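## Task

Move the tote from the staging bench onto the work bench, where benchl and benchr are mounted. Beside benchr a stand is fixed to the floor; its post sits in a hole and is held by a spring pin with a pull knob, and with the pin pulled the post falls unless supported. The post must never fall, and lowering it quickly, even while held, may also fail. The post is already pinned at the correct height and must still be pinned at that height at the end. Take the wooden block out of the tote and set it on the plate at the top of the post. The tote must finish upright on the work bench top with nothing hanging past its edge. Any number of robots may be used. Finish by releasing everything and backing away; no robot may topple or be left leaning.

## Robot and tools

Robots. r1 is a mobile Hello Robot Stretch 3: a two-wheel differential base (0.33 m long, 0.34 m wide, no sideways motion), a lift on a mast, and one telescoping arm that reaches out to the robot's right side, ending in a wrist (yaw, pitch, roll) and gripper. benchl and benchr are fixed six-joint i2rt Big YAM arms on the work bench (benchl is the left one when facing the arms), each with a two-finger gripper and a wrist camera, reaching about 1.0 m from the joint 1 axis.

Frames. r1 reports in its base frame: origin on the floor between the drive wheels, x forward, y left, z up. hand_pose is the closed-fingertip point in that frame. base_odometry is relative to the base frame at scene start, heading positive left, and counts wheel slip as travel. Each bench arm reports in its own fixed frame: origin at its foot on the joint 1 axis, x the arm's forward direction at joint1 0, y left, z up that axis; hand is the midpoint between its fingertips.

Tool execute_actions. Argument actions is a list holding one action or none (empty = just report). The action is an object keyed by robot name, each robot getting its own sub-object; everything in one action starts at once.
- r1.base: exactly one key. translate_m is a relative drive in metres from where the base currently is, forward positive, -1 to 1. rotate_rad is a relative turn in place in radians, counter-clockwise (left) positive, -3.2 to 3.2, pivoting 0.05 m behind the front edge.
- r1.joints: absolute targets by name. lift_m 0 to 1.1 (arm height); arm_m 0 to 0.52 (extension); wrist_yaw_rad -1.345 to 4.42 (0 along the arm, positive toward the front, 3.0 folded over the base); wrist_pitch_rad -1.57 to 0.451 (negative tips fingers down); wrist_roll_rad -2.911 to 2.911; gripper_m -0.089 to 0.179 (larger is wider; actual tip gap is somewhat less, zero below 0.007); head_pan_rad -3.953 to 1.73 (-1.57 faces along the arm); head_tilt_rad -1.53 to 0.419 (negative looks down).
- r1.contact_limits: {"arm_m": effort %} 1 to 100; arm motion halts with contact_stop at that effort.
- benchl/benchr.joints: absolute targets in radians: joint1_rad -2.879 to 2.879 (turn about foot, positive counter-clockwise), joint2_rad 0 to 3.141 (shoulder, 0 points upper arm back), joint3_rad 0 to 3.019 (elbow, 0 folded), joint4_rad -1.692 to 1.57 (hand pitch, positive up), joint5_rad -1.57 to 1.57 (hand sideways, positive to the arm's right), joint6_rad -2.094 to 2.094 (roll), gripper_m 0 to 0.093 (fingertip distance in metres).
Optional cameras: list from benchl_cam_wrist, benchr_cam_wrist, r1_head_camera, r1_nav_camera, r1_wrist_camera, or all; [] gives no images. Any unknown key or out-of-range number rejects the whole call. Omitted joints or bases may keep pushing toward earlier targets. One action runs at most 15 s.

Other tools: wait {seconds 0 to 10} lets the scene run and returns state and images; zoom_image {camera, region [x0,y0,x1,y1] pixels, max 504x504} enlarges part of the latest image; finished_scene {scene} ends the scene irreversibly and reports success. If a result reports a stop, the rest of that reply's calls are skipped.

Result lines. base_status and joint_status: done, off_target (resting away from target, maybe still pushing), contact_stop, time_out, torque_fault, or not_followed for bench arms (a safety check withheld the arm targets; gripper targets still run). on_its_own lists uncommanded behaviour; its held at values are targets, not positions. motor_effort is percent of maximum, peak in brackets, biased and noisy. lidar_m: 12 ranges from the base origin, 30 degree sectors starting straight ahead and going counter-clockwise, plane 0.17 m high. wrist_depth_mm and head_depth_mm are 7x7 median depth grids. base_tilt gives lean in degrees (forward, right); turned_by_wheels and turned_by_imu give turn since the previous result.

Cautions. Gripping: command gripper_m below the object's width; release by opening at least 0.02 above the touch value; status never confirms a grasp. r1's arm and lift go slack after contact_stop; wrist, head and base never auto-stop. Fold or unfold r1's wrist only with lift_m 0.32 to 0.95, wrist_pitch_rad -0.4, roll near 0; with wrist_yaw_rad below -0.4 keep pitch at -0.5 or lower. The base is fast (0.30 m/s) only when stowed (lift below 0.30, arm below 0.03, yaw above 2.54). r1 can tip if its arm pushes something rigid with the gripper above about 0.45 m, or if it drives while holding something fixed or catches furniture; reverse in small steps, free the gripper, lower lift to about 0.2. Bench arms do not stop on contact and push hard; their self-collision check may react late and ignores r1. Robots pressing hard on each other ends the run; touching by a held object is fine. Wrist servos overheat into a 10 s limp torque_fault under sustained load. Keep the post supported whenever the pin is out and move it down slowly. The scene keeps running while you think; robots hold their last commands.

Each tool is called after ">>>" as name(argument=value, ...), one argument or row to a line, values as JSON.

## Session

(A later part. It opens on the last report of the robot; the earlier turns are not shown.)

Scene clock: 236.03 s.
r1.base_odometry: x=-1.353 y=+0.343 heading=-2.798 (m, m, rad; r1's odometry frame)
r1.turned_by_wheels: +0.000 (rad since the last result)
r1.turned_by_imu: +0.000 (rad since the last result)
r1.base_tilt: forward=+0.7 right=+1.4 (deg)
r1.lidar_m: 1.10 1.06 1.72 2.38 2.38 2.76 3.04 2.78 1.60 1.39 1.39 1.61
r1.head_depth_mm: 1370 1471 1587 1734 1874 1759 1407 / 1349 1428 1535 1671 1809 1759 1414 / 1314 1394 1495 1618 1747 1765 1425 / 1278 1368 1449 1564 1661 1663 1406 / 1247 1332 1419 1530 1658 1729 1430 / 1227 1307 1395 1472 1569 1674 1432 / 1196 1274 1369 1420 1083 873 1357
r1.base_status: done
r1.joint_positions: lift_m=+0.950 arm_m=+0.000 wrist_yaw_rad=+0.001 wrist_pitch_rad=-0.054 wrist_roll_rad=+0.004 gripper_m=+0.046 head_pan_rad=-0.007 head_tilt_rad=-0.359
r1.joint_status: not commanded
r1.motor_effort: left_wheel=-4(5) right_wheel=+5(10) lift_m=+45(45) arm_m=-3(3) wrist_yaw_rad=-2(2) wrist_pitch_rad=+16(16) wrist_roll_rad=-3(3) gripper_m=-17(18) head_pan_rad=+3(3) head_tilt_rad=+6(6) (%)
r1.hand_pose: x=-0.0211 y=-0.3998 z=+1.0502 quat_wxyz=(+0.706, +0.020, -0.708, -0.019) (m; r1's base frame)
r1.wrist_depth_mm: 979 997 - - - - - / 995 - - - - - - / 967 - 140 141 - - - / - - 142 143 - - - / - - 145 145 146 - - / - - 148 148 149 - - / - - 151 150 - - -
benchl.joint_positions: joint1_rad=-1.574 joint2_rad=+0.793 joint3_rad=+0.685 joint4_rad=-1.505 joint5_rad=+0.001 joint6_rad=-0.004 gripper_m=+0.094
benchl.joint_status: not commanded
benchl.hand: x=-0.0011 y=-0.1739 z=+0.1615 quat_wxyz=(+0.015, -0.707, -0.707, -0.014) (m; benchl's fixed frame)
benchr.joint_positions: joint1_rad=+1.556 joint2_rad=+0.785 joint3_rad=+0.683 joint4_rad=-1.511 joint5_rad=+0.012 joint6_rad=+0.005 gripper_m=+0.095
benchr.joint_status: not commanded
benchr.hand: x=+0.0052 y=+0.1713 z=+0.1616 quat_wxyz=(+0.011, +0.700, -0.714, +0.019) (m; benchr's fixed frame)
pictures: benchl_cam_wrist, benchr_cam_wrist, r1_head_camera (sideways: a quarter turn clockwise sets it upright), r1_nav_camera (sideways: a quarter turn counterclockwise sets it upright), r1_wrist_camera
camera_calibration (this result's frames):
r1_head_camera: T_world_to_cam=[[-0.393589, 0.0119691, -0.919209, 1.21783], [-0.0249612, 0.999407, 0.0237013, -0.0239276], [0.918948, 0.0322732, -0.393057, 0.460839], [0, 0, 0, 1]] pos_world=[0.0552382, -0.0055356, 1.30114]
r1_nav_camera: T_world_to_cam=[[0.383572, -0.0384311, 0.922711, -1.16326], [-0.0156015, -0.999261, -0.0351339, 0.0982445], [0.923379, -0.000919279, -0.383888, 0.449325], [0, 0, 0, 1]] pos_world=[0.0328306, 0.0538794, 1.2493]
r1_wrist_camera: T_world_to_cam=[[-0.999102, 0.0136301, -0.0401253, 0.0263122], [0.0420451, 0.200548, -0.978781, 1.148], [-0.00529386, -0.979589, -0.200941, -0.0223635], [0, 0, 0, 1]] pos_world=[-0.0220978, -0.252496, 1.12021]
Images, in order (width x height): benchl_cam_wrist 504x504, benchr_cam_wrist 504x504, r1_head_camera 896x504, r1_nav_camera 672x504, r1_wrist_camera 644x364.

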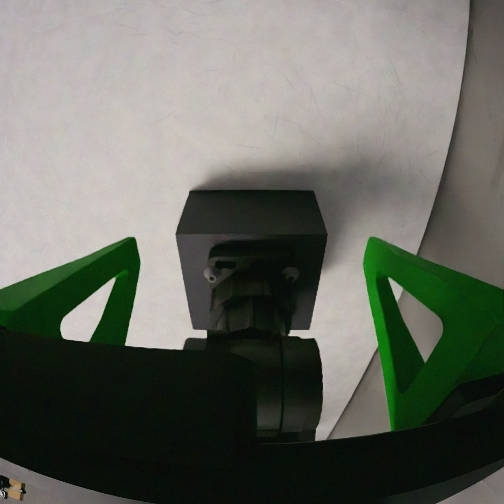

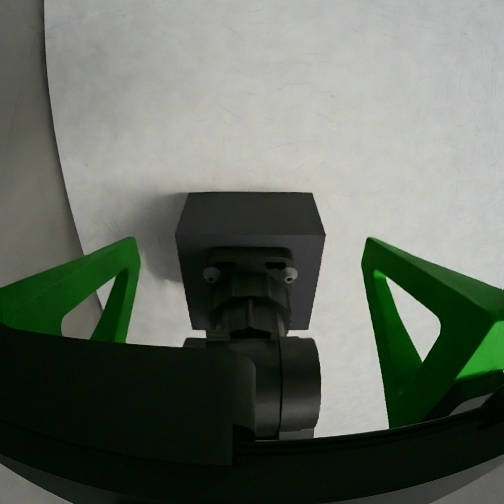

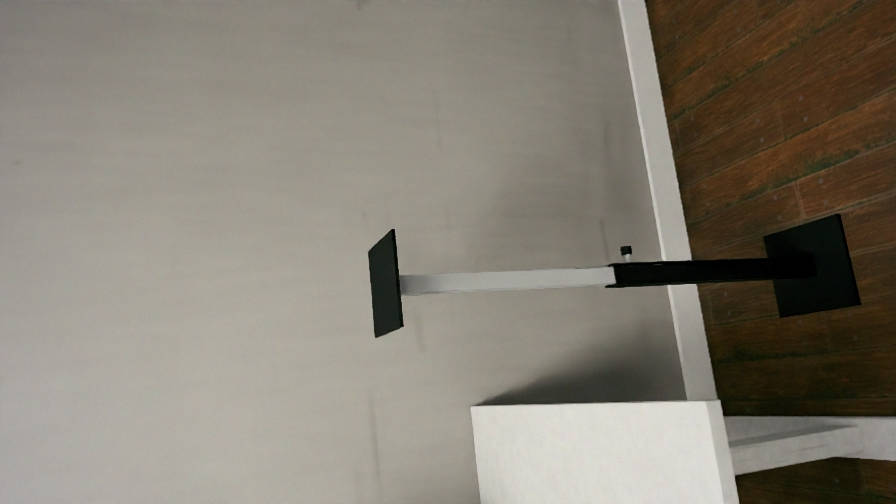

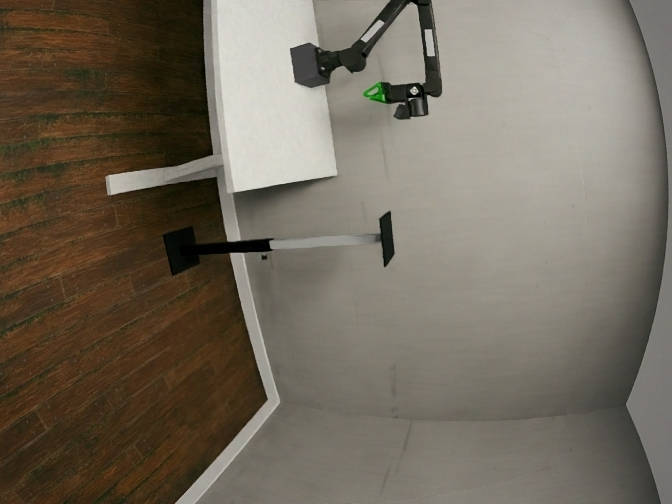

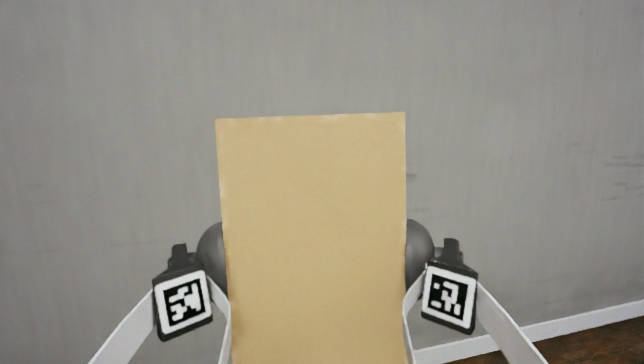

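>>> execute_actions(
  actions=[
    {"r1":{"base":{"translate_m":0.38},"joints":{"lift_m":1.02}}},
  ],
  cameras=[],
)

>>> execute_actions(
  actions=[
    {"r1":{"base":{"rotate_rad":1.72},"joints":{"head_pan_rad":-1.57,"head_tilt_rad":-0.6}}},
  ],
  cameras=["r1_head_camera","r1_wrist_camera","r1_nav_camera"],
)

Scene clock: 243.83 s.
r1.base_odometry: x=-1.711 y=+0.215 heading=-2.799 (m, m, rad; r1's odometry frame)
r1.turned_by_wheels: +0.000 (rad since the last result)
r1.turned_by_imu: +0.001 (rad since the last result)
r1.base_tilt: forward=+0.5 right=+1.4 (deg)
r1.lidar_m: 0.72 0.72 1.29 1.64 2.48 2.88 3.24 2.58 1.49 1.29 1.29 1.28
r1.head_depth_mm: 1022 1089 1179 1272 1386 1524 1400 / 997 1066 1146 1236 1342 1470 1416 / 972 1037 1109 1201 1302 1425 1422 / 956 1019 1090 1141 1267 1369 1380 / 932 992 1055 1089 1183 1302 1393 / 912 962 1034 1093 1196 1300 1377 / 897 943 1007 1073 1137 1236 1328
r1.base_status: done
r1.joint_positions: lift_m=+1.020 arm_m=+0.000 wrist_yaw_rad=+0.001 wrist_pitch_rad=-0.054 wrist_roll_rad=+0.004 gripper_m=+0.046 head_pan_rad=-0.007 head_tilt_rad=-0.359
r1.joint_status: all done
r1.motor_effort: left_wheel=-3(6) right_wheel=+4(11) lift_m=+45(45) arm_m=-3(3) wrist_yaw_rad=-1(2) wrist_pitch_rad=+16(16) wrist_roll_rad=-3(3) gripper_m=-18(17) head_pan_rad=+3(3) head_tilt_rad=+6(6) (%)
r1.hand_pose: x=-0.0211 y=-0.3998 z=+1.1203 quat_wxyz=(+0.706, +0.020, -0.708, -0.019) (m; r1's base frame)
r1.wrist_depth_mm: 843 928 988 - - - - / 905 956 - - - - - / 919 989 140 141 - - - / 969 992 142 143 - - - / 981 - 145 145 147 - - / - - 147 148 148 - - / - - 150 150 - - -
benchl.joint_positions: joint1_rad=-1.574 joint2_rad=+0.793 joint3_rad=+0.685 joint4_rad=-1.505 joint5_rad=+0.001 joint6_rad=-0.004 gripper_m=+0.094
benchl.joint_status: not commanded
benchl.hand: x=-0.0011 y=-0.1739 z=+0.1615 quat_wxyz=(+0.015, -0.707, -0.707, -0.014) (m; benchl's fixed frame)
benchr.joint_positions: joint1_rad=+1.556 joint2_rad=+0.785 joint3_rad=+0.683 joint4_rad=-1.511 joint5_rad=+0.012 joint6_rad=+0.005 gripper_m=+0.095
benchr.joint_status: not commanded
benchr.hand: x=+0.0052 y=+0.1713 z=+0.1616 quat_wxyz=(+0.011, +0.700, -0.714, +0.019) (m; benchr's fixed frame)
pictures: none
No camera images: the call's "cameras" was empty. Leave "cameras" out to get every camera's image.

Scene clock: 247.50 s.
r1.base_odometry: x=-1.711 y=+0.215 heading=-1.079 (m, m, rad; r1's odometry frame)
r1.turned_by_wheels: +1.720 (rad since the last result)
r1.turned_by_imu: +1.736 (rad since the last result)
r1.base_tilt: forward=+0.6 right=+1.2 (deg)
r1.lidar_m: 2.48 2.51 3.19 3.22 2.05 1.38 1.29 1.31 1.19 0.72 0.72 1.44
r1.head_depth_mm: 935 1038 1166 - - - 1161 / 933 1015 354 - - - 1151 / 931 993 352 - - - 1169 / 919 1004 364 1312 1523 1449 1218 / 916 1018 1127 1288 1487 1441 1221 / 908 1007 1123 1018 816 681 1169 / 906 997 1120 1020 794 651 1167
r1.base_status: done
r1.joint_positions: lift_m=+1.020 arm_m=+0.000 wrist_yaw_rad=+0.001 wrist_pitch_rad=-0.054 wrist_roll_rad=+0.004 gripper_m=+0.046 head_pan_rad=-1.563 head_tilt_rad=-0.593
r1.joint_status: all done
r1.motor_effort: left_wheel=-4(8) right_wheel=+5(10) lift_m=+44(45) arm_m=-4(3) wrist_yaw_rad=-2(1) wrist_pitch_rad=+16(16) wrist_roll_rad=-3(3) gripper_m=-18(18) head_pan_rad=-2(29) head_tilt_rad=-5(29) (%)
r1.hand_pose: x=-0.0212 y=-0.3998 z=+1.1203 quat_wxyz=(+0.706, +0.020, -0.708, -0.019) (m; r1's base frame)
r1.wrist_depth_mm: 771 794 816 849 854 902 940 / 779 805 832 861 887 916 951 / 568 829 140 141 913 970 987 / 625 890 142 142 926 - - / 851 902 145 144 147 989 - / 896 890 148 148 148 - - / 737 734 151 151 599 - -
benchl.joint_positions: joint1_rad=-1.574 joint2_rad=+0.793 joint3_rad=+0.685 joint4_rad=-1.505 joint5_rad=+0.001 joint6_rad=-0.004 gripper_m=+0.094
benchl.joint_status: not commanded
benchl.hand: x=-0.0011 y=-0.1739 z=+0.1615 quat_wxyz=(+0.015, -0.707, -0.707, -0.014) (m; benchl's fixed frame)
benchr.joint_positions: joint1_rad=+1.556 joint2_rad=+0.785 joint3_rad=+0.683 joint4_rad=-1.511 joint5_rad=+0.012 joint6_rad=+0.005 gripper_m=+0.095
benchr.joint_status: not commanded
benchr.hand: x=+0.0052 y=+0.1713 z=+0.1616 quat_wxyz=(+0.011, +0.700, -0.714, +0.019) (m; benchr's fixed frame)
pictures: r1_head_camera (sideways: a quarter turn clockwise sets it upright), r1_nav_camera (sideways: a quarter turn counterclockwise sets it upright), r1_wrist_camera
camera_calibration (this result's frames):
r1_head_camera: T_world_to_cam=[[0.00451248, 0.59574, -0.803165, 1.06406], [0.998974, 0.0335063, 0.0304656, -0.0389716], [0.0450606, -0.802478, -0.594978, 0.728897], [0, 0, 0, 1]] pos_world=[0.00128556, -0.0476715, 1.28948]
r1_nav_camera: T_world_to_cam=[[-0.0311124, -0.587197, 0.808846, -1.01223], [-0.999444, 0.00859863, -0.0322014, 0.100418], [0.0119536, -0.809399, -0.587138, 0.719345], [0, 0, 0, 1]] pos_world=[0.0602705, -0.0130044, 1.24433]
r1_wrist_camera: T_world_to_cam=[[-0.9991, 0.0137636, -0.0401255, 0.0291407], [0.0420721, 0.200523, -0.978785, 1.21652], [-0.00542553, -0.979592, -0.200922, -0.00832409], [0, 0, 0, 1]] pos_world=[-0.0221122, -0.252495, 1.19021]
Images, in order (width x height): r1_head_camera 896x504, r1_nav_camera 672x504, r1_wrist_camera 644x364.

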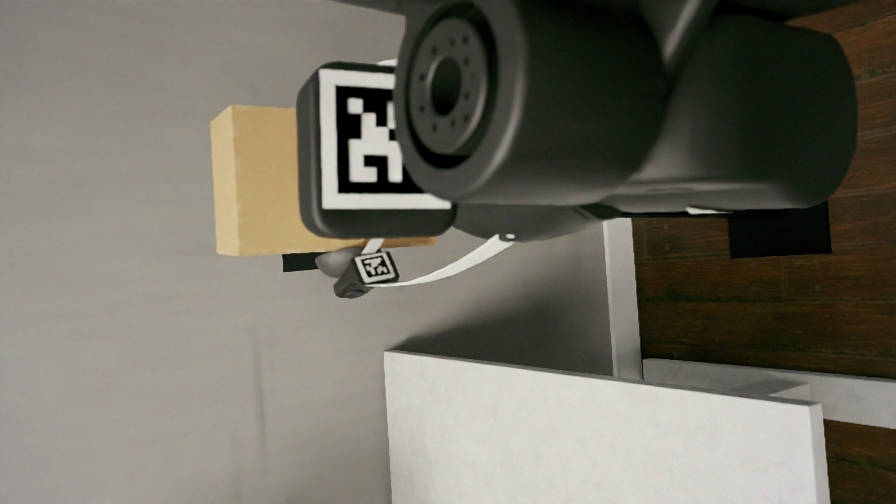

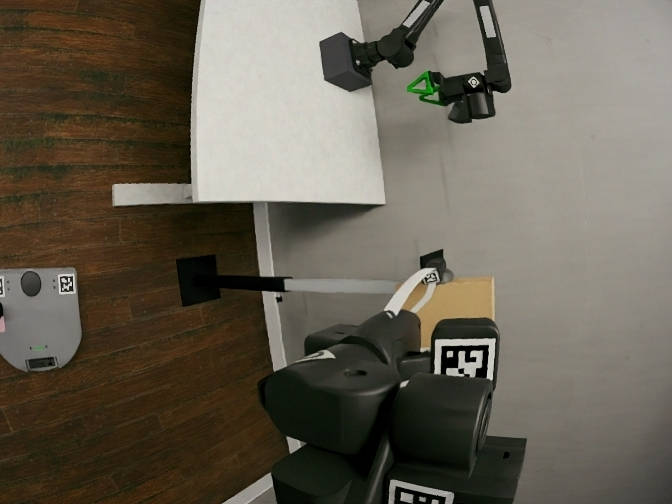

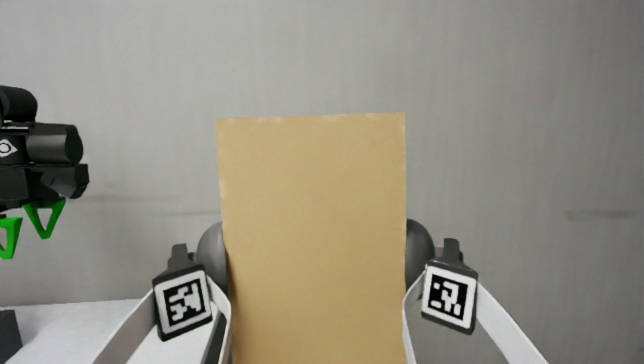

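>>> execute_actions(
  actions=[
    {"r1":{"joints":{"arm_m":0.25}}},
  ],
  cameras=["r1_head_camera","r1_nav_camera","benchr_cam_wrist"],
)

Scene clock: 251.40 s.
r1.base_odometry: x=-1.711 y=+0.215 heading=-1.079 (m, m, rad; r1's odometry frame)
r1.turned_by_wheels: +0.000 (rad since the last result)
r1.turned_by_imu: +0.000 (rad since the last result)
r1.base_tilt: forward=+0.7 right=+1.4 (deg)
r1.lidar_m: 2.48 2.52 3.22 3.24 2.05 1.38 1.29 1.31 1.19 0.72 0.72 1.44
r1.head_depth_mm: 936 - 1210 1329 1547 1418 1208 / 931 - - 1323 1537 1427 1207 / 929 - - 1258 1454 1352 1219 / 922 982 1084 1306 1516 1444 1221 / 913 1014 1133 1292 1485 1442 1225 / 908 1006 1123 1015 818 684 1175 / 905 998 1114 1021 797 647 1157
r1.base_status: not commanded
r1.joint_positions: lift_m=+1.020 arm_m=+0.250 wrist_yaw_rad=+0.001 wrist_pitch_rad=-0.054 wrist_roll_rad=+0.004 gripper_m=+0.046 head_pan_rad=-1.563 head_tilt_rad=-0.593
r1.joint_status: all done
r1.motor_effort: left_wheel=-4(4) right_wheel=+5(5) lift_m=+45(45) arm_m=+3(2) wrist_yaw_rad=-1(1) wrist_pitch_rad=+16(16) wrist_roll_rad=-3(3) gripper_m=-18(18) head_pan_rad=-1(2) head_tilt_rad=-5(5) (%)
r1.hand_pose: x=-0.0212 y=-0.6492 z=+1.1203 quat_wxyz=(+0.706, +0.020, -0.708, -0.019) (m; r1's base frame)
r1.wrist_depth_mm: 533 559 566 601 624 634 641 / 560 583 585 628 627 644 679 / 583 592 141 141 640 679 693 / 588 599 142 143 663 686 692 / 612 620 144 144 146 708 750 / 626 656 147 148 149 745 804 / 648 657 151 150 203 786 788
benchl.joint_positions: joint1_rad=-1.574 joint2_rad=+0.793 joint3_rad=+0.685 joint4_rad=-1.505 joint5_rad=+0.001 joint6_rad=-0.004 gripper_m=+0.094
benchl.joint_status: not commanded
benchl.hand: x=-0.0011 y=-0.1739 z=+0.1615 quat_wxyz=(+0.015, -0.707, -0.707, -0.014) (m; benchl's fixed frame)
benchr.joint_positions: joint1_rad=+1.556 joint2_rad=+0.785 joint3_rad=+0.683 joint4_rad=-1.511 joint5_rad=+0.012 joint6_rad=+0.005 gripper_m=+0.095
benchr.joint_status: not commanded
benchr.hand: x=+0.0052 y=+0.1713 z=+0.1616 quat_wxyz=(+0.011, +0.700, -0.714, +0.019) (m; benchr's fixed frame)
pictures: benchr_cam_wrist, r1_head_camera (sideways: a quarter turn clockwise sets it upright), r1_nav_camera (sideways: a quarter turn counterclockwise sets it upright)
camera_calibration (this result's frames):
r1_head_camera: T_world_to_cam=[[0.00455396, 0.595839, -0.803091, 1.06396], [0.998976, 0.0334316, 0.0304688, -0.0389758], [0.0450031, -0.802408, -0.595077, 0.729027], [0, 0, 0, 1]] pos_world=[0.00128216, -0.0476697, 1.28947]
r1_nav_camera: T_world_to_cam=[[-0.0311533, -0.587295, 0.808773, -1.01214], [-0.999444, 0.00867351, -0.0321994, 0.100415], [0.0118956, -0.809327, -0.587238, 0.719476], [0, 0, 0, 1]] pos_world=[0.0602695, -0.0130011, 1.24433]
Images, in order (width x height): benchr_cam_wrist 504x504, r1_head_camera 896x504, r1_nav_camera 672x504.

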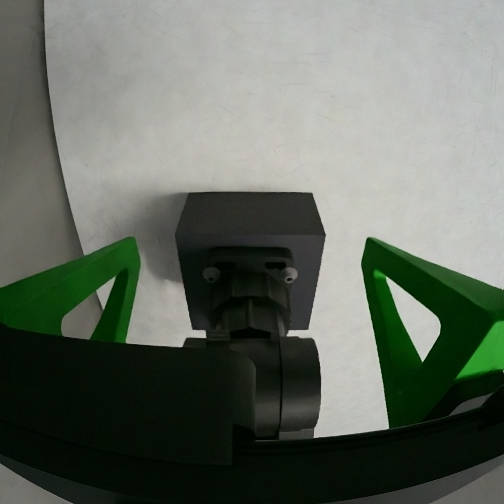

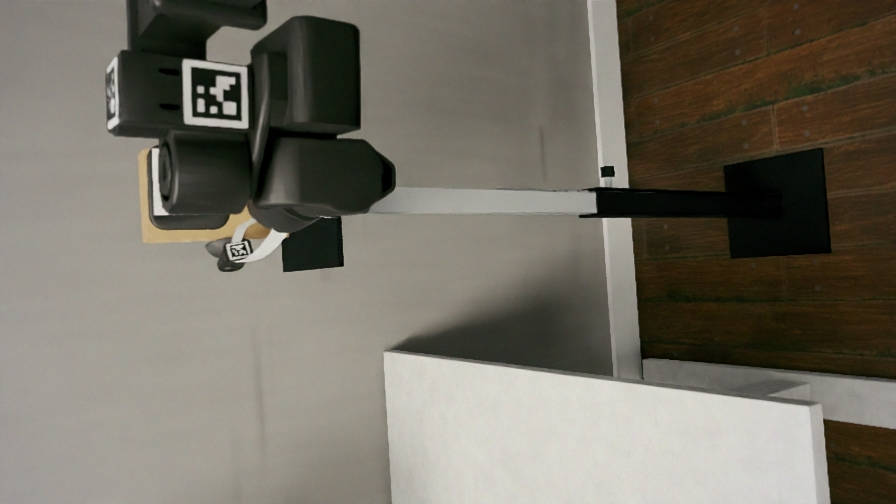

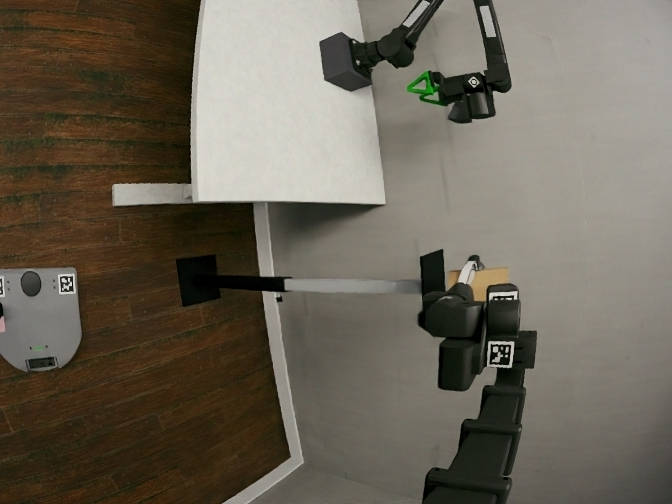

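>>> execute_actions(
  actions=[
    {"r1":{"joints":{"arm_m":0.258,"lift_m":0.96}}},
  ],
  cameras=["r1_head_camera","r1_nav_camera","r1_wrist_camera"],
)

Scene clock: 253.73 s.
r1.base_odometry: x=-1.711 y=+0.215 heading=-1.079 (m, m, rad; r1's odometry frame)
r1.turned_by_wheels: +0.000 (rad since the last result)
r1.turned_by_imu: +0.000 (rad since the last result)
r1.base_tilt: forward=+0.5 right=+1.4 (deg)
r1.lidar_m: 2.48 2.52 3.22 3.22 2.06 1.38 1.29 1.31 1.19 0.72 0.72 1.44
r1.head_depth_mm: 938 1042 - 1351 1558 1424 1221 / 929 1015 - 1365 1535 1424 1215 / 927 1002 - 1318 1455 1352 1212 / 923 1002 1104 1294 1494 1446 1221 / 914 1013 1131 1282 1485 1449 1225 / 909 1004 1121 1023 813 683 1170 / 903 1003 1113 1020 793 649 1158
r1.base_status: not commanded
r1.joint_positions: lift_m=+0.960 arm_m=+0.258 wrist_yaw_rad=+0.001 wrist_pitch_rad=-0.050 wrist_roll_rad=+0.004 gripper_m=+0.046 head_pan_rad=-1.563 head_tilt_rad=-0.593
r1.joint_status: all done
r1.motor_effort: left_wheel=-3(3) right_wheel=+5(5) lift_m=+23(38) arm_m=+4(4) wrist_yaw_rad=-2(1) wrist_pitch_rad=+14(16) wrist_roll_rad=-3(3) gripper_m=-18(17) head_pan_rad=-2(2) head_tilt_rad=-5(4) (%)
r1.hand_pose: x=-0.0212 y=-0.6574 z=+1.0621 quat_wxyz=(+0.706, +0.018, -0.708, -0.018) (m; r1's base frame)
r1.wrist_depth_mm: 539 549 570 587 608 631 638 / 541 574 581 607 621 647 664 / 559 583 140 140 635 647 683 / 580 609 142 142 666 664 712 / 603 622 144 144 146 732 738 / 621 637 147 148 149 735 759 / 644 628 151 151 167 758 799
benchl.joint_positions: joint1_rad=-1.574 joint2_rad=+0.793 joint3_rad=+0.685 joint4_rad=-1.505 joint5_rad=+0.001 joint6_rad=-0.004 gripper_m=+0.094
benchl.joint_status: not commanded
benchl.hand: x=-0.0011 y=-0.1739 z=+0.1615 quat_wxyz=(+0.015, -0.707, -0.707, -0.014) (m; benchl's fixed frame)
benchr.joint_positions: joint1_rad=+1.556 joint2_rad=+0.785 joint3_rad=+0.683 joint4_rad=-1.511 joint5_rad=+0.012 joint6_rad=+0.005 gripper_m=+0.095
benchr.joint_status: not commanded
benchr.hand: x=+0.0052 y=+0.1713 z=+0.1616 quat_wxyz=(+0.011, +0.700, -0.714, +0.019) (m; benchr's fixed frame)
pictures: r1_head_camera (sideways: a quarter turn clockwise sets it upright), r1_nav_camera (sideways: a quarter turn counterclockwise sets it upright), r1_wrist_camera
camera_calibration (this result's frames):
r1_head_camera: T_world_to_cam=[[0.00455389, 0.595839, -0.803091, 1.06396], [0.998976, 0.0334318, 0.0304688, -0.0389758], [0.0450032, -0.802408, -0.595077, 0.729027], [0, 0, 0, 1]] pos_world=[0.00128217, -0.0476697, 1.28947]
r1_nav_camera: T_world_to_cam=[[-0.0311532, -0.587295, 0.808773, -1.01214], [-0.999444, 0.00867339, -0.0321994, 0.100415], [0.0118957, -0.809327, -0.587238, 0.719476], [0, 0, 0, 1]] pos_world=[0.0602695, -0.0130011, 1.24433]
r1_wrist_camera: T_world_to_cam=[[-0.999096, 0.0138605, -0.0401899, 0.030418], [0.0421303, 0.19628, -0.979642, 1.20942], [-0.00568988, -0.98045, -0.196686, -0.277425], [0, 0, 0, 1]] pos_world=[-0.0221414, -0.509808, 1.13146]
Images, in order (width x height): r1_head_camera 896x504, r1_nav_camera 672x504, r1_wrist_camera 644x364.

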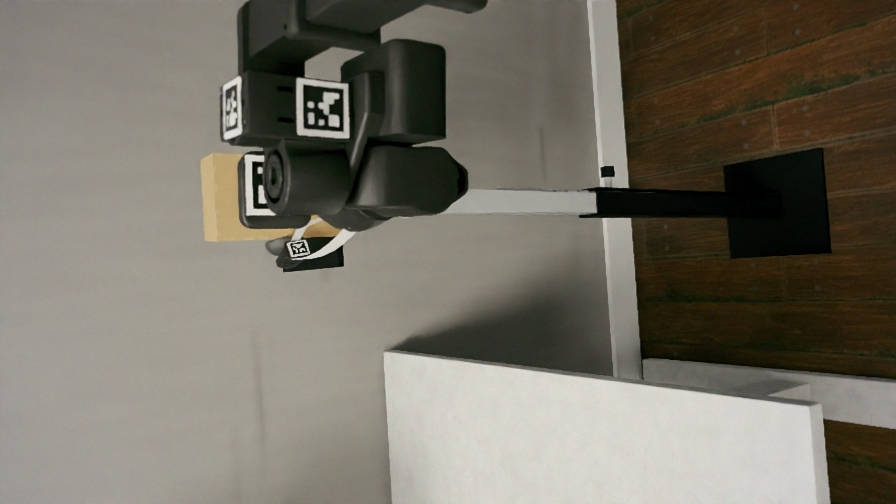

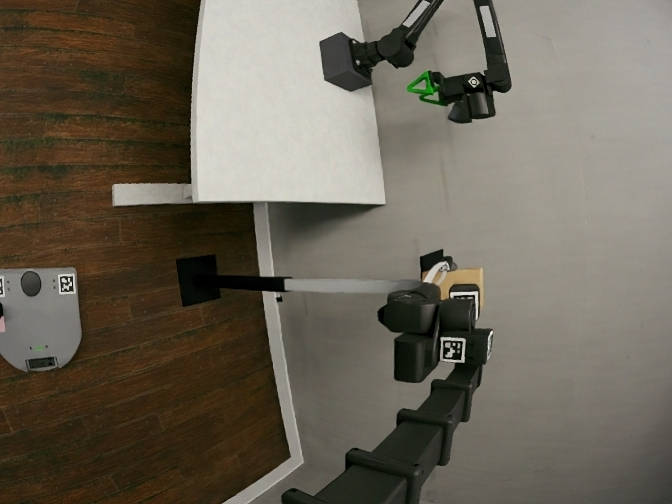

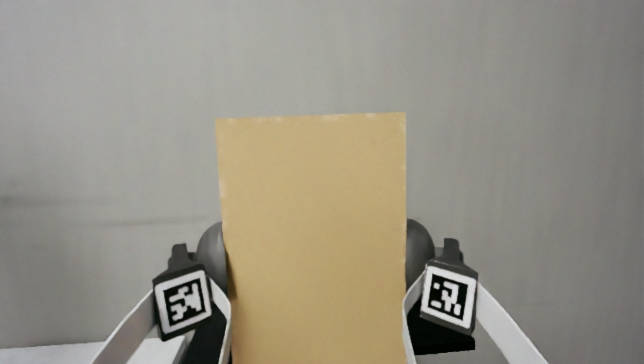

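>>> execute_actions(
  actions=[
    {"r1":{"joints":{"lift_m":0.948}}},
  ],
  cameras=["r1_wrist_camera","r1_nav_camera"],
)

Scene clock: 254.93 s.
r1.base_odometry: x=-1.711 y=+0.215 heading=-1.079 (m, m, rad; r1's odometry frame)
r1.turned_by_wheels: +0.000 (rad since the last result)
r1.turned_by_imu: +0.000 (rad since the last result)
r1.base_tilt: forward=+0.6 right=+1.2 (deg)
r1.lidar_m: 2.48 2.52 3.22 3.22 2.05 1.38 1.29 1.30 1.19 0.72 0.72 1.44
r1.head_depth_mm: 939 1042 - 1357 1557 1422 1211 / 932 1030 - 1384 1545 1427 1219 / 927 996 - 1344 1452 1345 1213 / 923 998 1092 1301 1509 1438 1214 / 918 1014 1141 1292 1491 1435 1221 / 908 1005 1126 1018 816 685 1169 / 904 995 1115 1019 794 647 1158
r1.base_status: not commanded
r1.joint_positions: lift_m=+0.948 arm_m=+0.258 wrist_yaw_rad=+0.001 wrist_pitch_rad=-0.019 wrist_roll_rad=+0.004 gripper_m=+0.046 head_pan_rad=-1.563 head_tilt_rad=-0.593
r1.joint_status: all done
r1.motor_effort: left_wheel=-4(3) right_wheel=+5(5) lift_m=+21(22) arm_m=+3(4) wrist_yaw_rad=-1(1) wrist_pitch_rad=+6(14) wrist_roll_rad=-3(3) gripper_m=-18(18) head_pan_rad=-2(2) head_tilt_rad=-4(4) (%)
r1.hand_pose: x=-0.0212 y=-0.6584 z=+1.0582 quat_wxyz=(+0.706, +0.007, -0.708, -0.007) (m; r1's base frame)
r1.wrist_depth_mm: 536 560 570 586 603 630 647 / 555 575 594 603 619 648 647 / 575 581 138 138 645 653 673 / 582 588 140 141 659 680 718 / 598 629 144 144 146 708 726 / 600 629 146 148 148 749 765 / 633 635 152 151 167 749 751
benchl.joint_positions: joint1_rad=-1.574 joint2_rad=+0.793 joint3_rad=+0.685 joint4_rad=-1.505 joint5_rad=+0.001 joint6_rad=-0.004 gripper_m=+0.094
benchl.joint_status: not commanded
benchl.hand: x=-0.0011 y=-0.1739 z=+0.1615 quat_wxyz=(+0.015, -0.707, -0.707, -0.014) (m; benchl's fixed frame)
benchr.joint_positions: joint1_rad=+1.556 joint2_rad=+0.785 joint3_rad=+0.683 joint4_rad=-1.511 joint5_rad=+0.012 joint6_rad=+0.005 gripper_m=+0.095
benchr.joint_status: not commanded
benchr.hand: x=+0.0052 y=+0.1713 z=+0.1616 quat_wxyz=(+0.011, +0.700, -0.714, +0.019) (m; benchr's fixed frame)
pictures: r1_nav_camera (sideways: a quarter turn counterclockwise sets it upright), r1_wrist_camera
camera_calibration (this result's frames):
r1_nav_camera: T_world_to_cam=[[-0.0311533, -0.587295, 0.808773, -1.01214], [-0.999444, 0.00867363, -0.0321994, 0.100415], [0.0118955, -0.809327, -0.587238, 0.719476], [0, 0, 0, 1]] pos_world=[0.0602695, -0.0130011, 1.24433]
r1_wrist_camera: T_world_to_cam=[[-0.999095, 0.012583, -0.0406286, 0.0299018], [0.0421539, 0.165769, -0.985263, 1.19158], [-0.00566263, -0.986084, -0.166149, -0.315235], [0, 0, 0, 1]] pos_world=[-0.02214, -0.508751, 1.12286]
Images, in order (width x height): r1_nav_camera 672x504, r1_wrist_camera 644x364.

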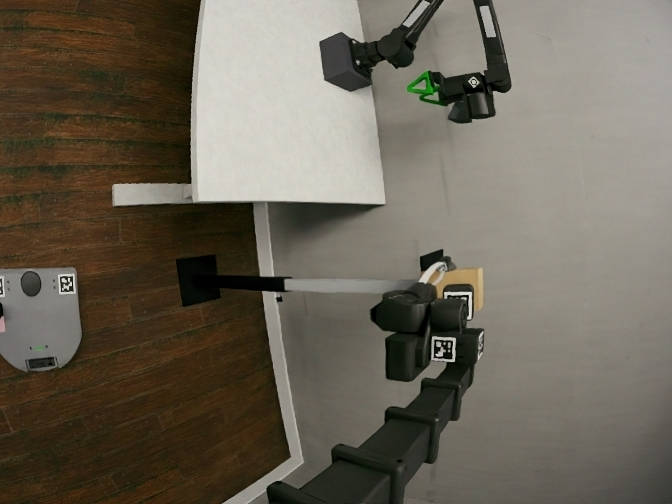

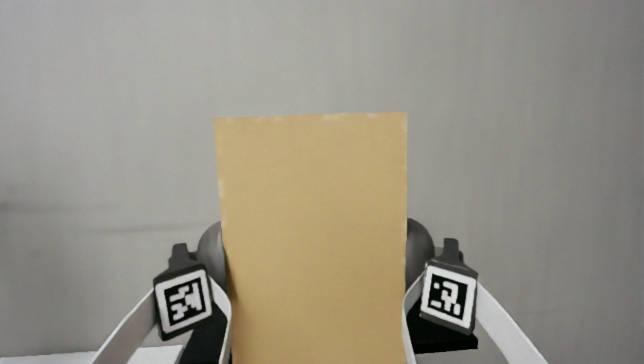

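Resting. Release.

>>> execute_actions(
  actions=[
    {"r1":{"joints":{"gripper_m":0.13}}},
  ],
  cameras=[],
)

>>> execute_actions(
  actions=[
    {"r1":{"joints":{"arm_m":0.0}}},
  ],
  cameras=["r1_wrist_camera","r1_nav_camera","r1_head_camera"],
)

Scene clock: 256.63 s.
r1.base_odometry: x=-1.711 y=+0.215 heading=-1.079 (m, m, rad; r1's odometry frame)
r1.turned_by_wheels: +0.000 (rad since the last result)
r1.turned_by_imu: +0.000 (rad since the last result)
r1.base_tilt: forward=+0.7 right=+1.4 (deg)
r1.lidar_m: 2.47 2.52 3.22 3.24 2.05 1.38 1.29 1.31 1.19 0.72 0.72 1.44
r1.head_depth_mm: 936 1037 - 1361 1558 1419 1206 / 938 1028 - 1377 1530 1436 1216 / 921 993 - 1348 1455 1352 1220 / 918 1001 1085 1299 1507 1448 1227 / 912 1014 1133 1291 1482 1449 1229 / 912 1007 1123 1013 815 681 1167 / 903 994 1108 1024 795 649 1169
r1.base_status: not commanded
r1.joint_positions: lift_m=+0.948 arm_m=+0.258 wrist_yaw_rad=+0.001 wrist_pitch_rad=-0.020 wrist_roll_rad=+0.004 gripper_m=+0.130 head_pan_rad=-1.563 head_tilt_rad=-0.593
r1.joint_status: all done
r1.motor_effort: left_wheel=-3(4) right_wheel=+5(5) lift_m=+21(21) arm_m=+4(4) wrist_yaw_rad=+0(1) wrist_pitch_rad=+6(6) wrist_roll_rad=-3(3) gripper_m=+0(94) head_pan_rad=-1(1) head_tilt_rad=-5(5) (%)
r1.hand_pose: x=-0.0213 y=-0.6584 z=+1.0578 quat_wxyz=(+0.706, +0.008, -0.708, -0.007) (m; r1's base frame)
r1.wrist_depth_mm: 551 547 573 575 608 638 646 / 557 573 588 612 627 645 697 / 572 589 596 140 640 663 689 / 585 596 143 142 663 669 699 / 580 616 147 146 670 700 718 / 616 - 150 151 186 - 758 / 607 634 168 154 179 738 784
benchl.joint_positions: joint1_rad=-1.574 joint2_rad=+0.793 joint3_rad=+0.685 joint4_rad=-1.505 joint5_rad=+0.001 joint6_rad=-0.004 gripper_m=+0.094
benchl.joint_status: not commanded
benchl.hand: x=-0.0011 y=-0.1739 z=+0.1615 quat_wxyz=(+0.015, -0.707, -0.707, -0.014) (m; benchl's fixed frame)
benchr.joint_positions: joint1_rad=+1.556 joint2_rad=+0.785 joint3_rad=+0.683 joint4_rad=-1.511 joint5_rad=+0.012 joint6_rad=+0.005 gripper_m=+0.095
benchr.joint_status: not commanded
benchr.hand: x=+0.0052 y=+0.1713 z=+0.1616 quat_wxyz=(+0.011, +0.700, -0.714, +0.019) (m; benchr's fixed frame)
pictures: none
No camera images: the call's "cameras" was empty. Leave "cameras" out to get every camera's image.

Scene clock: 259.77 s.
r1.base_odometry: x=-1.711 y=+0.215 heading=-1.079 (m, m, rad; r1's odometry frame)
r1.turned_by_wheels: +0.000 (rad since the last result)
r1.turned_by_imu: +0.000 (rad since the last result)
r1.base_tilt: forward=+0.8 right=+1.4 (deg)
r1.lidar_m: 2.47 2.52 3.22 3.23 2.05 1.38 1.29 1.31 1.19 0.72 0.72 1.44
r1.head_depth_mm: 936 1044 1170 1334 1475 - - / 932 1030 1157 1296 - - - / 927 996 654 1237 - - - / 923 1003 793 1284 1506 1415 1223 / 913 1012 1135 1287 1493 1449 1229 / 913 1007 1125 1020 817 685 1170 / 905 998 1113 1023 795 651 1161
r1.base_status: not commanded
r1.joint_positions: lift_m=+0.948 arm_m=+0.000 wrist_yaw_rad=+0.001 wrist_pitch_rad=-0.020 wrist_roll_rad=+0.004 gripper_m=+0.130 head_pan_rad=-1.563 head_tilt_rad=-0.593
r1.joint_status: all done
r1.motor_effort: left_wheel=-3(3) right_wheel=+5(5) lift_m=+21(21) arm_m=-4(5) wrist_yaw_rad=-1(1) wrist_pitch_rad=+6(6) wrist_roll_rad=-3(3) gripper_m=+0(0) head_pan_rad=-2(2) head_tilt_rad=-5(4) (%)
r1.hand_pose: x=-0.0213 y=-0.4010 z=+1.0578 quat_wxyz=(+0.706, +0.008, -0.708, -0.007) (m; r1's base frame)
r1.wrist_depth_mm: 773 815 835 851 875 900 939 / 791 803 856 851 912 924 947 / 581 833 853 863 923 944 - / 811 845 902 406 937 998 - / 862 856 922 915 - - - / 869 - 927 973 968 - - / 674 631 937 996 - - -
benchl.joint_positions: joint1_rad=-1.574 joint2_rad=+0.793 joint3_rad=+0.685 joint4_rad=-1.505 joint5_rad=+0.001 joint6_rad=-0.004 gripper_m=+0.094
benchl.joint_status: not commanded
benchl.hand: x=-0.0011 y=-0.1739 z=+0.1615 quat_wxyz=(+0.015, -0.707, -0.707, -0.014) (m; benchl's fixed frame)
benchr.joint_positions: joint1_rad=+1.556 joint2_rad=+0.785 joint3_rad=+0.683 joint4_rad=-1.511 joint5_rad=+0.012 joint6_rad=+0.005 gripper_m=+0.095
benchr.joint_status: not commanded
benchr.hand: x=+0.0052 y=+0.1713 z=+0.1616 quat_wxyz=(+0.011, +0.700, -0.714, +0.019) (m; benchr's fixed frame)
pictures: r1_head_camera (sideways: a quarter turn clockwise sets it upright), r1_nav_camera (sideways: a quarter turn counterclockwise sets it upright), r1_wrist_camera
camera_calibration (this result's frames):
r1_head_camera: T_world_to_cam=[[0.0045551, 0.595847, -0.803085, 1.06395], [0.998977, 0.0334293, 0.030469, -0.0389761], [0.0450014, -0.802402, -0.595085, 0.729037], [0, 0, 0, 1]] pos_world=[0.00128207, -0.0476695, 1.28947]
r1_nav_camera: T_world_to_cam=[[-0.0311544, -0.587302, 0.808768, -1.01213], [-0.999444, 0.00867585, -0.0321992, 0.100415], [0.0118939, -0.809321, -0.587246, 0.719486], [0, 0, 0, 1]] pos_world=[0.0602695, -0.0130007, 1.24433]
r1_wrist_camera: T_world_to_cam=[[-0.999091, 0.0129471, -0.0406097, 0.0266942], [0.0422032, 0.166982, -0.985056, 1.14884], [-0.00597254, -0.985875, -0.167377, -0.0600143], [0, 0, 0, 1]] pos_world=[-0.0221731, -0.251348, 1.12271]
Images, in order (width x height): r1_head_camera 896x504, r1_nav_camera 672x504, r1_wrist_camera 644x364.

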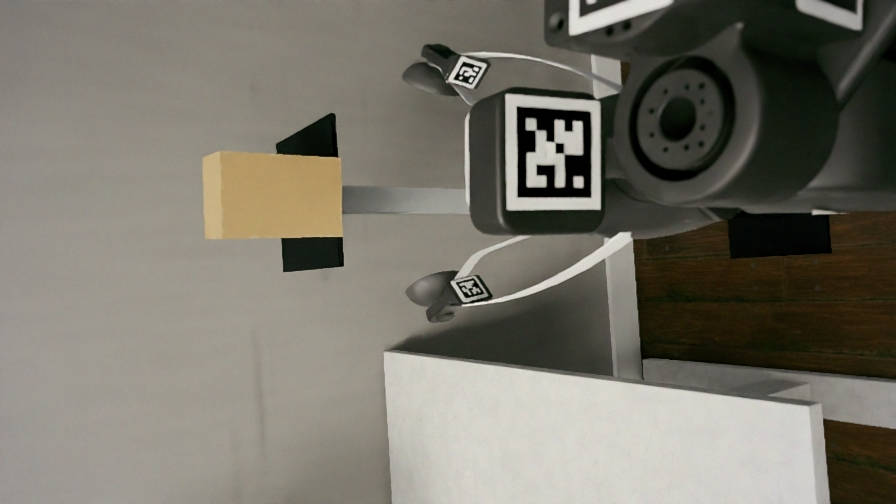

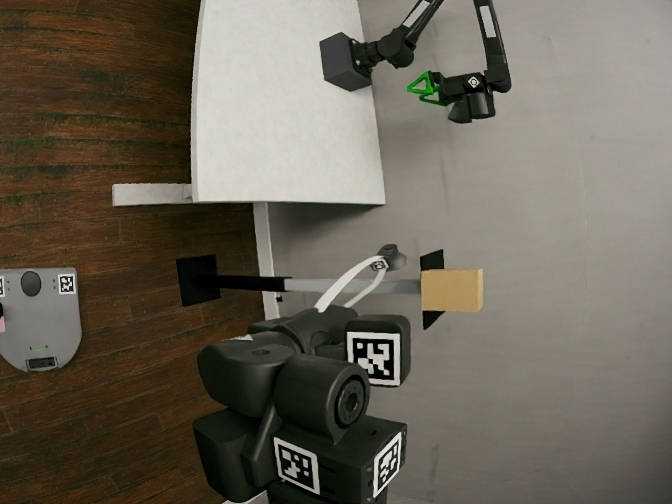

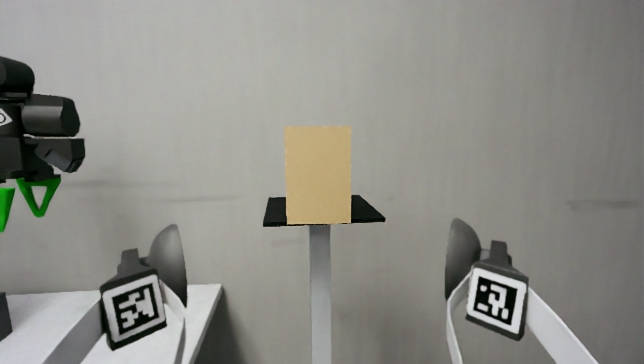

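>>> execute_actions(
  actions=[
    {"r1":{"joints":{"gripper_m":0.0,"lift_m":0.925,"arm_m":0.2}}},
  ],
  cameras=["r1_wrist_camera"],
)

>>> execute_actions(
  actions=[
    {"r1":{"joints":{"arm_m":0.27},"contact_limits":{"arm_m":15}}},
  ],
  cameras=["r1_wrist_camera","r1_nav_camera","r1_head_camera"],
)

Scene clock: 263.90 s.
r1.base_odometry: x=-1.711 y=+0.215 heading=-1.079 (m, m, rad; r1's odometry frame)
r1.turned_by_wheels: +0.000 (rad since the last result)
r1.turned_by_imu: +0.000 (rad since the last result)
r1.base_tilt: forward=+0.7 right=+1.2 (deg)
r1.lidar_m: 2.47 2.52 3.22 3.25 2.04 1.38 1.29 1.31 1.19 0.72 0.72 1.44
r1.head_depth_mm: 934 1049 1143 - 1569 1418 1207 / 931 1031 1122 - 1567 1428 1204 / 926 999 624 - 1514 1354 1224 / 921 1009 795 1302 1516 1444 1226 / 918 1012 1139 1292 1502 1446 1218 / 910 1008 1129 1018 817 682 1164 / 903 999 1115 1024 793 650 1161
r1.base_status: not commanded
r1.joint_positions: lift_m=+0.925 arm_m=+0.200 wrist_yaw_rad=+0.001 wrist_pitch_rad=-0.021 wrist_roll_rad=+0.004 gripper_m=+0.000 head_pan_rad=-1.563 head_tilt_rad=-0.593
r1.joint_status: all done
r1.motor_effort: left_wheel=-4(4) right_wheel=+5(5) lift_m=+21(21) arm_m=+3(4) wrist_yaw_rad=+0(1) wrist_pitch_rad=+6(6) wrist_roll_rad=-3(3) gripper_m=-3(97) head_pan_rad=-2(2) head_tilt_rad=-5(4) (%)
r1.hand_pose: x=-0.0213 y=-0.6004 z=+1.0347 quat_wxyz=(+0.706, +0.008, -0.708, -0.007) (m; r1's base frame)
r1.wrist_depth_mm: 600 613 645 650 668 685 730 / 614 639 639 676 696 697 737 / 617 644 662 198 687 718 765 / 619 639 679 200 730 739 784 / 648 687 681 205 753 770 798 / 679 691 679 - 793 781 838 / 623 623 749 747 777 815 863
benchl.joint_positions: joint1_rad=-1.574 joint2_rad=+0.793 joint3_rad=+0.685 joint4_rad=-1.505 joint5_rad=+0.001 joint6_rad=-0.004 gripper_m=+0.094
benchl.joint_status: not commanded
benchl.hand: x=-0.0011 y=-0.1739 z=+0.1615 quat_wxyz=(+0.015, -0.707, -0.707, -0.014) (m; benchl's fixed frame)
benchr.joint_positions: joint1_rad=+1.556 joint2_rad=+0.785 joint3_rad=+0.683 joint4_rad=-1.511 joint5_rad=+0.012 joint6_rad=+0.005 gripper_m=+0.095
benchr.joint_status: not commanded
benchr.hand: x=+0.0052 y=+0.1713 z=+0.1616 quat_wxyz=(+0.011, +0.700, -0.714, +0.019) (m; benchr's fixed frame)
pictures: r1_wrist_camera
camera_calibration (this result's frames):
r1_wrist_camera: T_world_to_cam=[[-0.999091, 0.0129748, -0.040606, 0.0283479], [0.0422058, 0.167262, -0.985009, 1.15953], [-0.00598845, -0.985827, -0.167658, -0.260179], [0, 0, 0, 1]] pos_world=[-0.0221748, -0.450805, 1.09968]
Images, in order (width x height): r1_wrist_camera 644x364.

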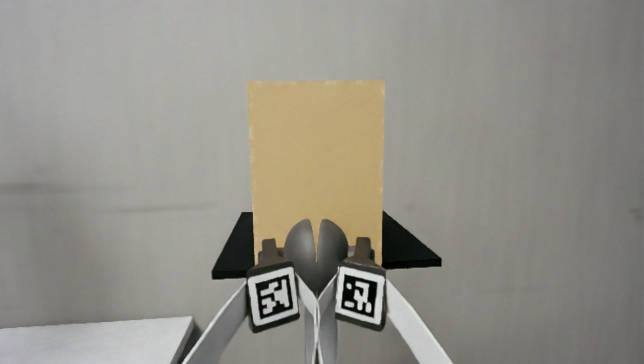

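Scene clock: 265.60 s.
r1.base_odometry: x=-1.711 y=+0.215 heading=-1.079 (m, m, rad; r1's odometry frame)
r1.turned_by_wheels: +0.000 (rad since the last result)
r1.turned_by_imu: +0.000 (rad since the last result)
r1.base_tilt: forward=+0.6 right=+1.3 (deg)
r1.lidar_m: 2.48 2.51 3.23 3.23 2.04 1.39 1.29 1.31 1.19 0.72 0.72 1.44
r1.head_depth_mm: 941 1040 1126 1384 1547 1423 1211 / 935 1032 - 1404 1532 1415 1203 / 925 980 - 1339 1458 1352 1223 / 922 1006 1088 1299 1498 1446 1216 / 922 1013 1137 1290 1488 1453 1230 / 910 1004 1125 1016 816 684 1168 / 898 998 1118 1027 796 650 1158
r1.base_status: not commanded
r1.joint_positions: lift_m=+0.925 arm_m=+0.270 wrist_yaw_rad=+0.001 wrist_pitch_rad=-0.021 wrist_roll_rad=+0.004 gripper_m=+0.000 head_pan_rad=-1.563 head_tilt_rad=-0.593
r1.joint_status: all done
r1.motor_effort: left_wheel=-3(3) right_wheel=+5(5) lift_m=+21(21) arm_m=+4(6) wrist_yaw_rad=+0(1) wrist_pitch_rad=+6(6) wrist_roll_rad=-3(3) gripper_m=-2(2) head_pan_rad=-2(2) head_tilt_rad=-5(5) (%)
r1.contact_limits: arm_m 15 (drawing in: default 26, maximum 43; extending or still: default 36, maximum 59)
r1.hand_pose: x=-0.0213 y=-0.6703 z=+1.0347 quat_wxyz=(+0.706, +0.008, -0.708, -0.007) (m; r1's base frame)
r1.wrist_depth_mm: 535 536 562 574 582 594 637 / 547 562 570 169 596 634 644 / 562 583 582 172 626 652 688 / 564 589 597 177 649 671 675 / 577 603 623 180 662 688 696 / 611 624 213 - 196 717 739 / 614 622 402 234 687 741 748
benchl.joint_positions: joint1_rad=-1.574 joint2_rad=+0.793 joint3_rad=+0.685 joint4_rad=-1.505 joint5_rad=+0.001 joint6_rad=-0.004 gripper_m=+0.094
benchl.joint_status: not commanded
benchl.hand: x=-0.0011 y=-0.1739 z=+0.1615 quat_wxyz=(+0.015, -0.707, -0.707, -0.014) (m; benchl's fixed frame)
benchr.joint_positions: joint1_rad=+1.556 joint2_rad=+0.785 joint3_rad=+0.683 joint4_rad=-1.511 joint5_rad=+0.012 joint6_rad=+0.005 gripper_m=+0.095
benchr.joint_status: not commanded
benchr.hand: x=+0.0052 y=+0.1713 z=+0.1616 quat_wxyz=(+0.011, +0.700, -0.714, +0.019) (m; benchr's fixed frame)
pictures: r1_head_camera (sideways: a quarter turn clockwise sets it upright), r1_nav_camera (sideways: a quarter turn counterclockwise sets it upright), r1_wrist_camera
camera_calibration (this result's frames):
r1_head_camera: T_world_to_cam=[[0.00456142, 0.595875, -0.803064, 1.06393], [0.998977, 0.0334173, 0.0304699, -0.0389773], [0.0449925, -0.802381, -0.595113, 0.729074], [0, 0, 0, 1]] pos_world=[0.00128154, -0.047669, 1.28947]
r1_nav_camera: T_world_to_cam=[[-0.0311606, -0.587331, 0.808747, -1.0121], [-0.999444, 0.00868794, -0.0321987, 0.100414], [0.0118849, -0.809301, -0.587275, 0.719524], [0, 0, 0, 1]] pos_world=[0.0602693, -0.0129993, 1.24432]
r1_wrist_camera: T_world_to_cam=[[-0.999091, 0.0129762, -0.0406055, 0.0292552], [0.0422058, 0.167301, -0.985002, 1.17123], [-0.00598827, -0.985821, -0.167696, -0.329078], [0, 0, 0, 1]] pos_world=[-0.0221748, -0.520739, 1.09967]
Images, in order (width x height): r1_head_camera 896x504, r1_nav_camera 672x504, r1_wrist_camera 644x364.

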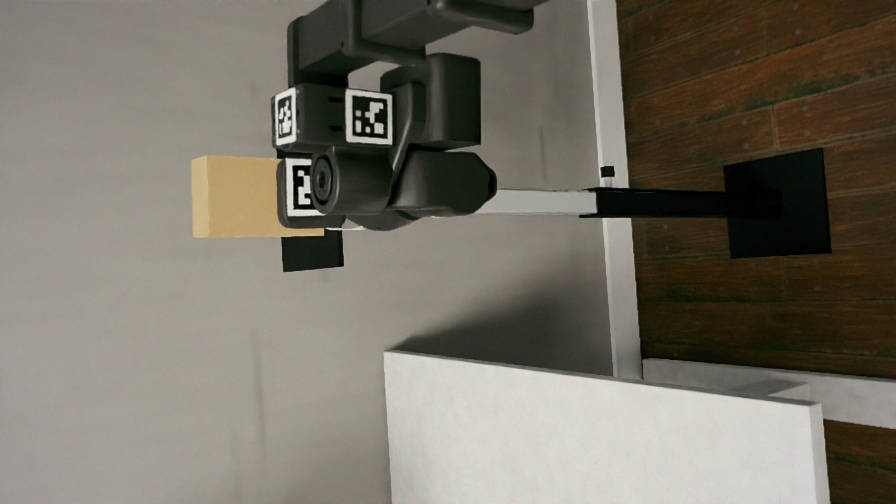

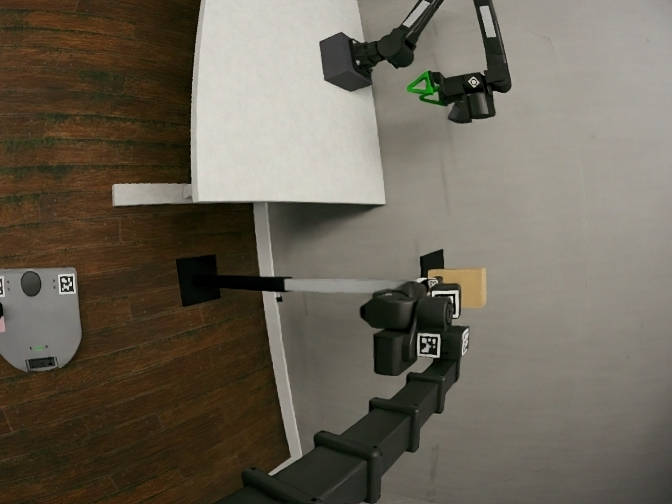

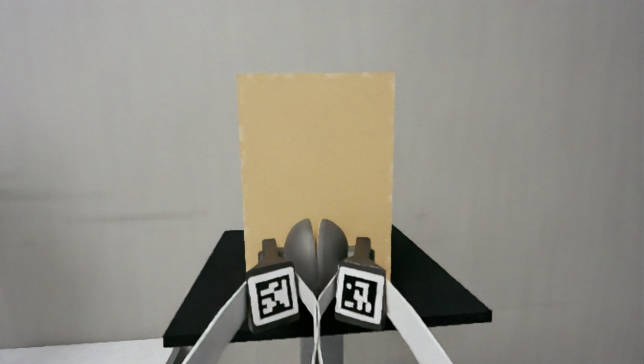

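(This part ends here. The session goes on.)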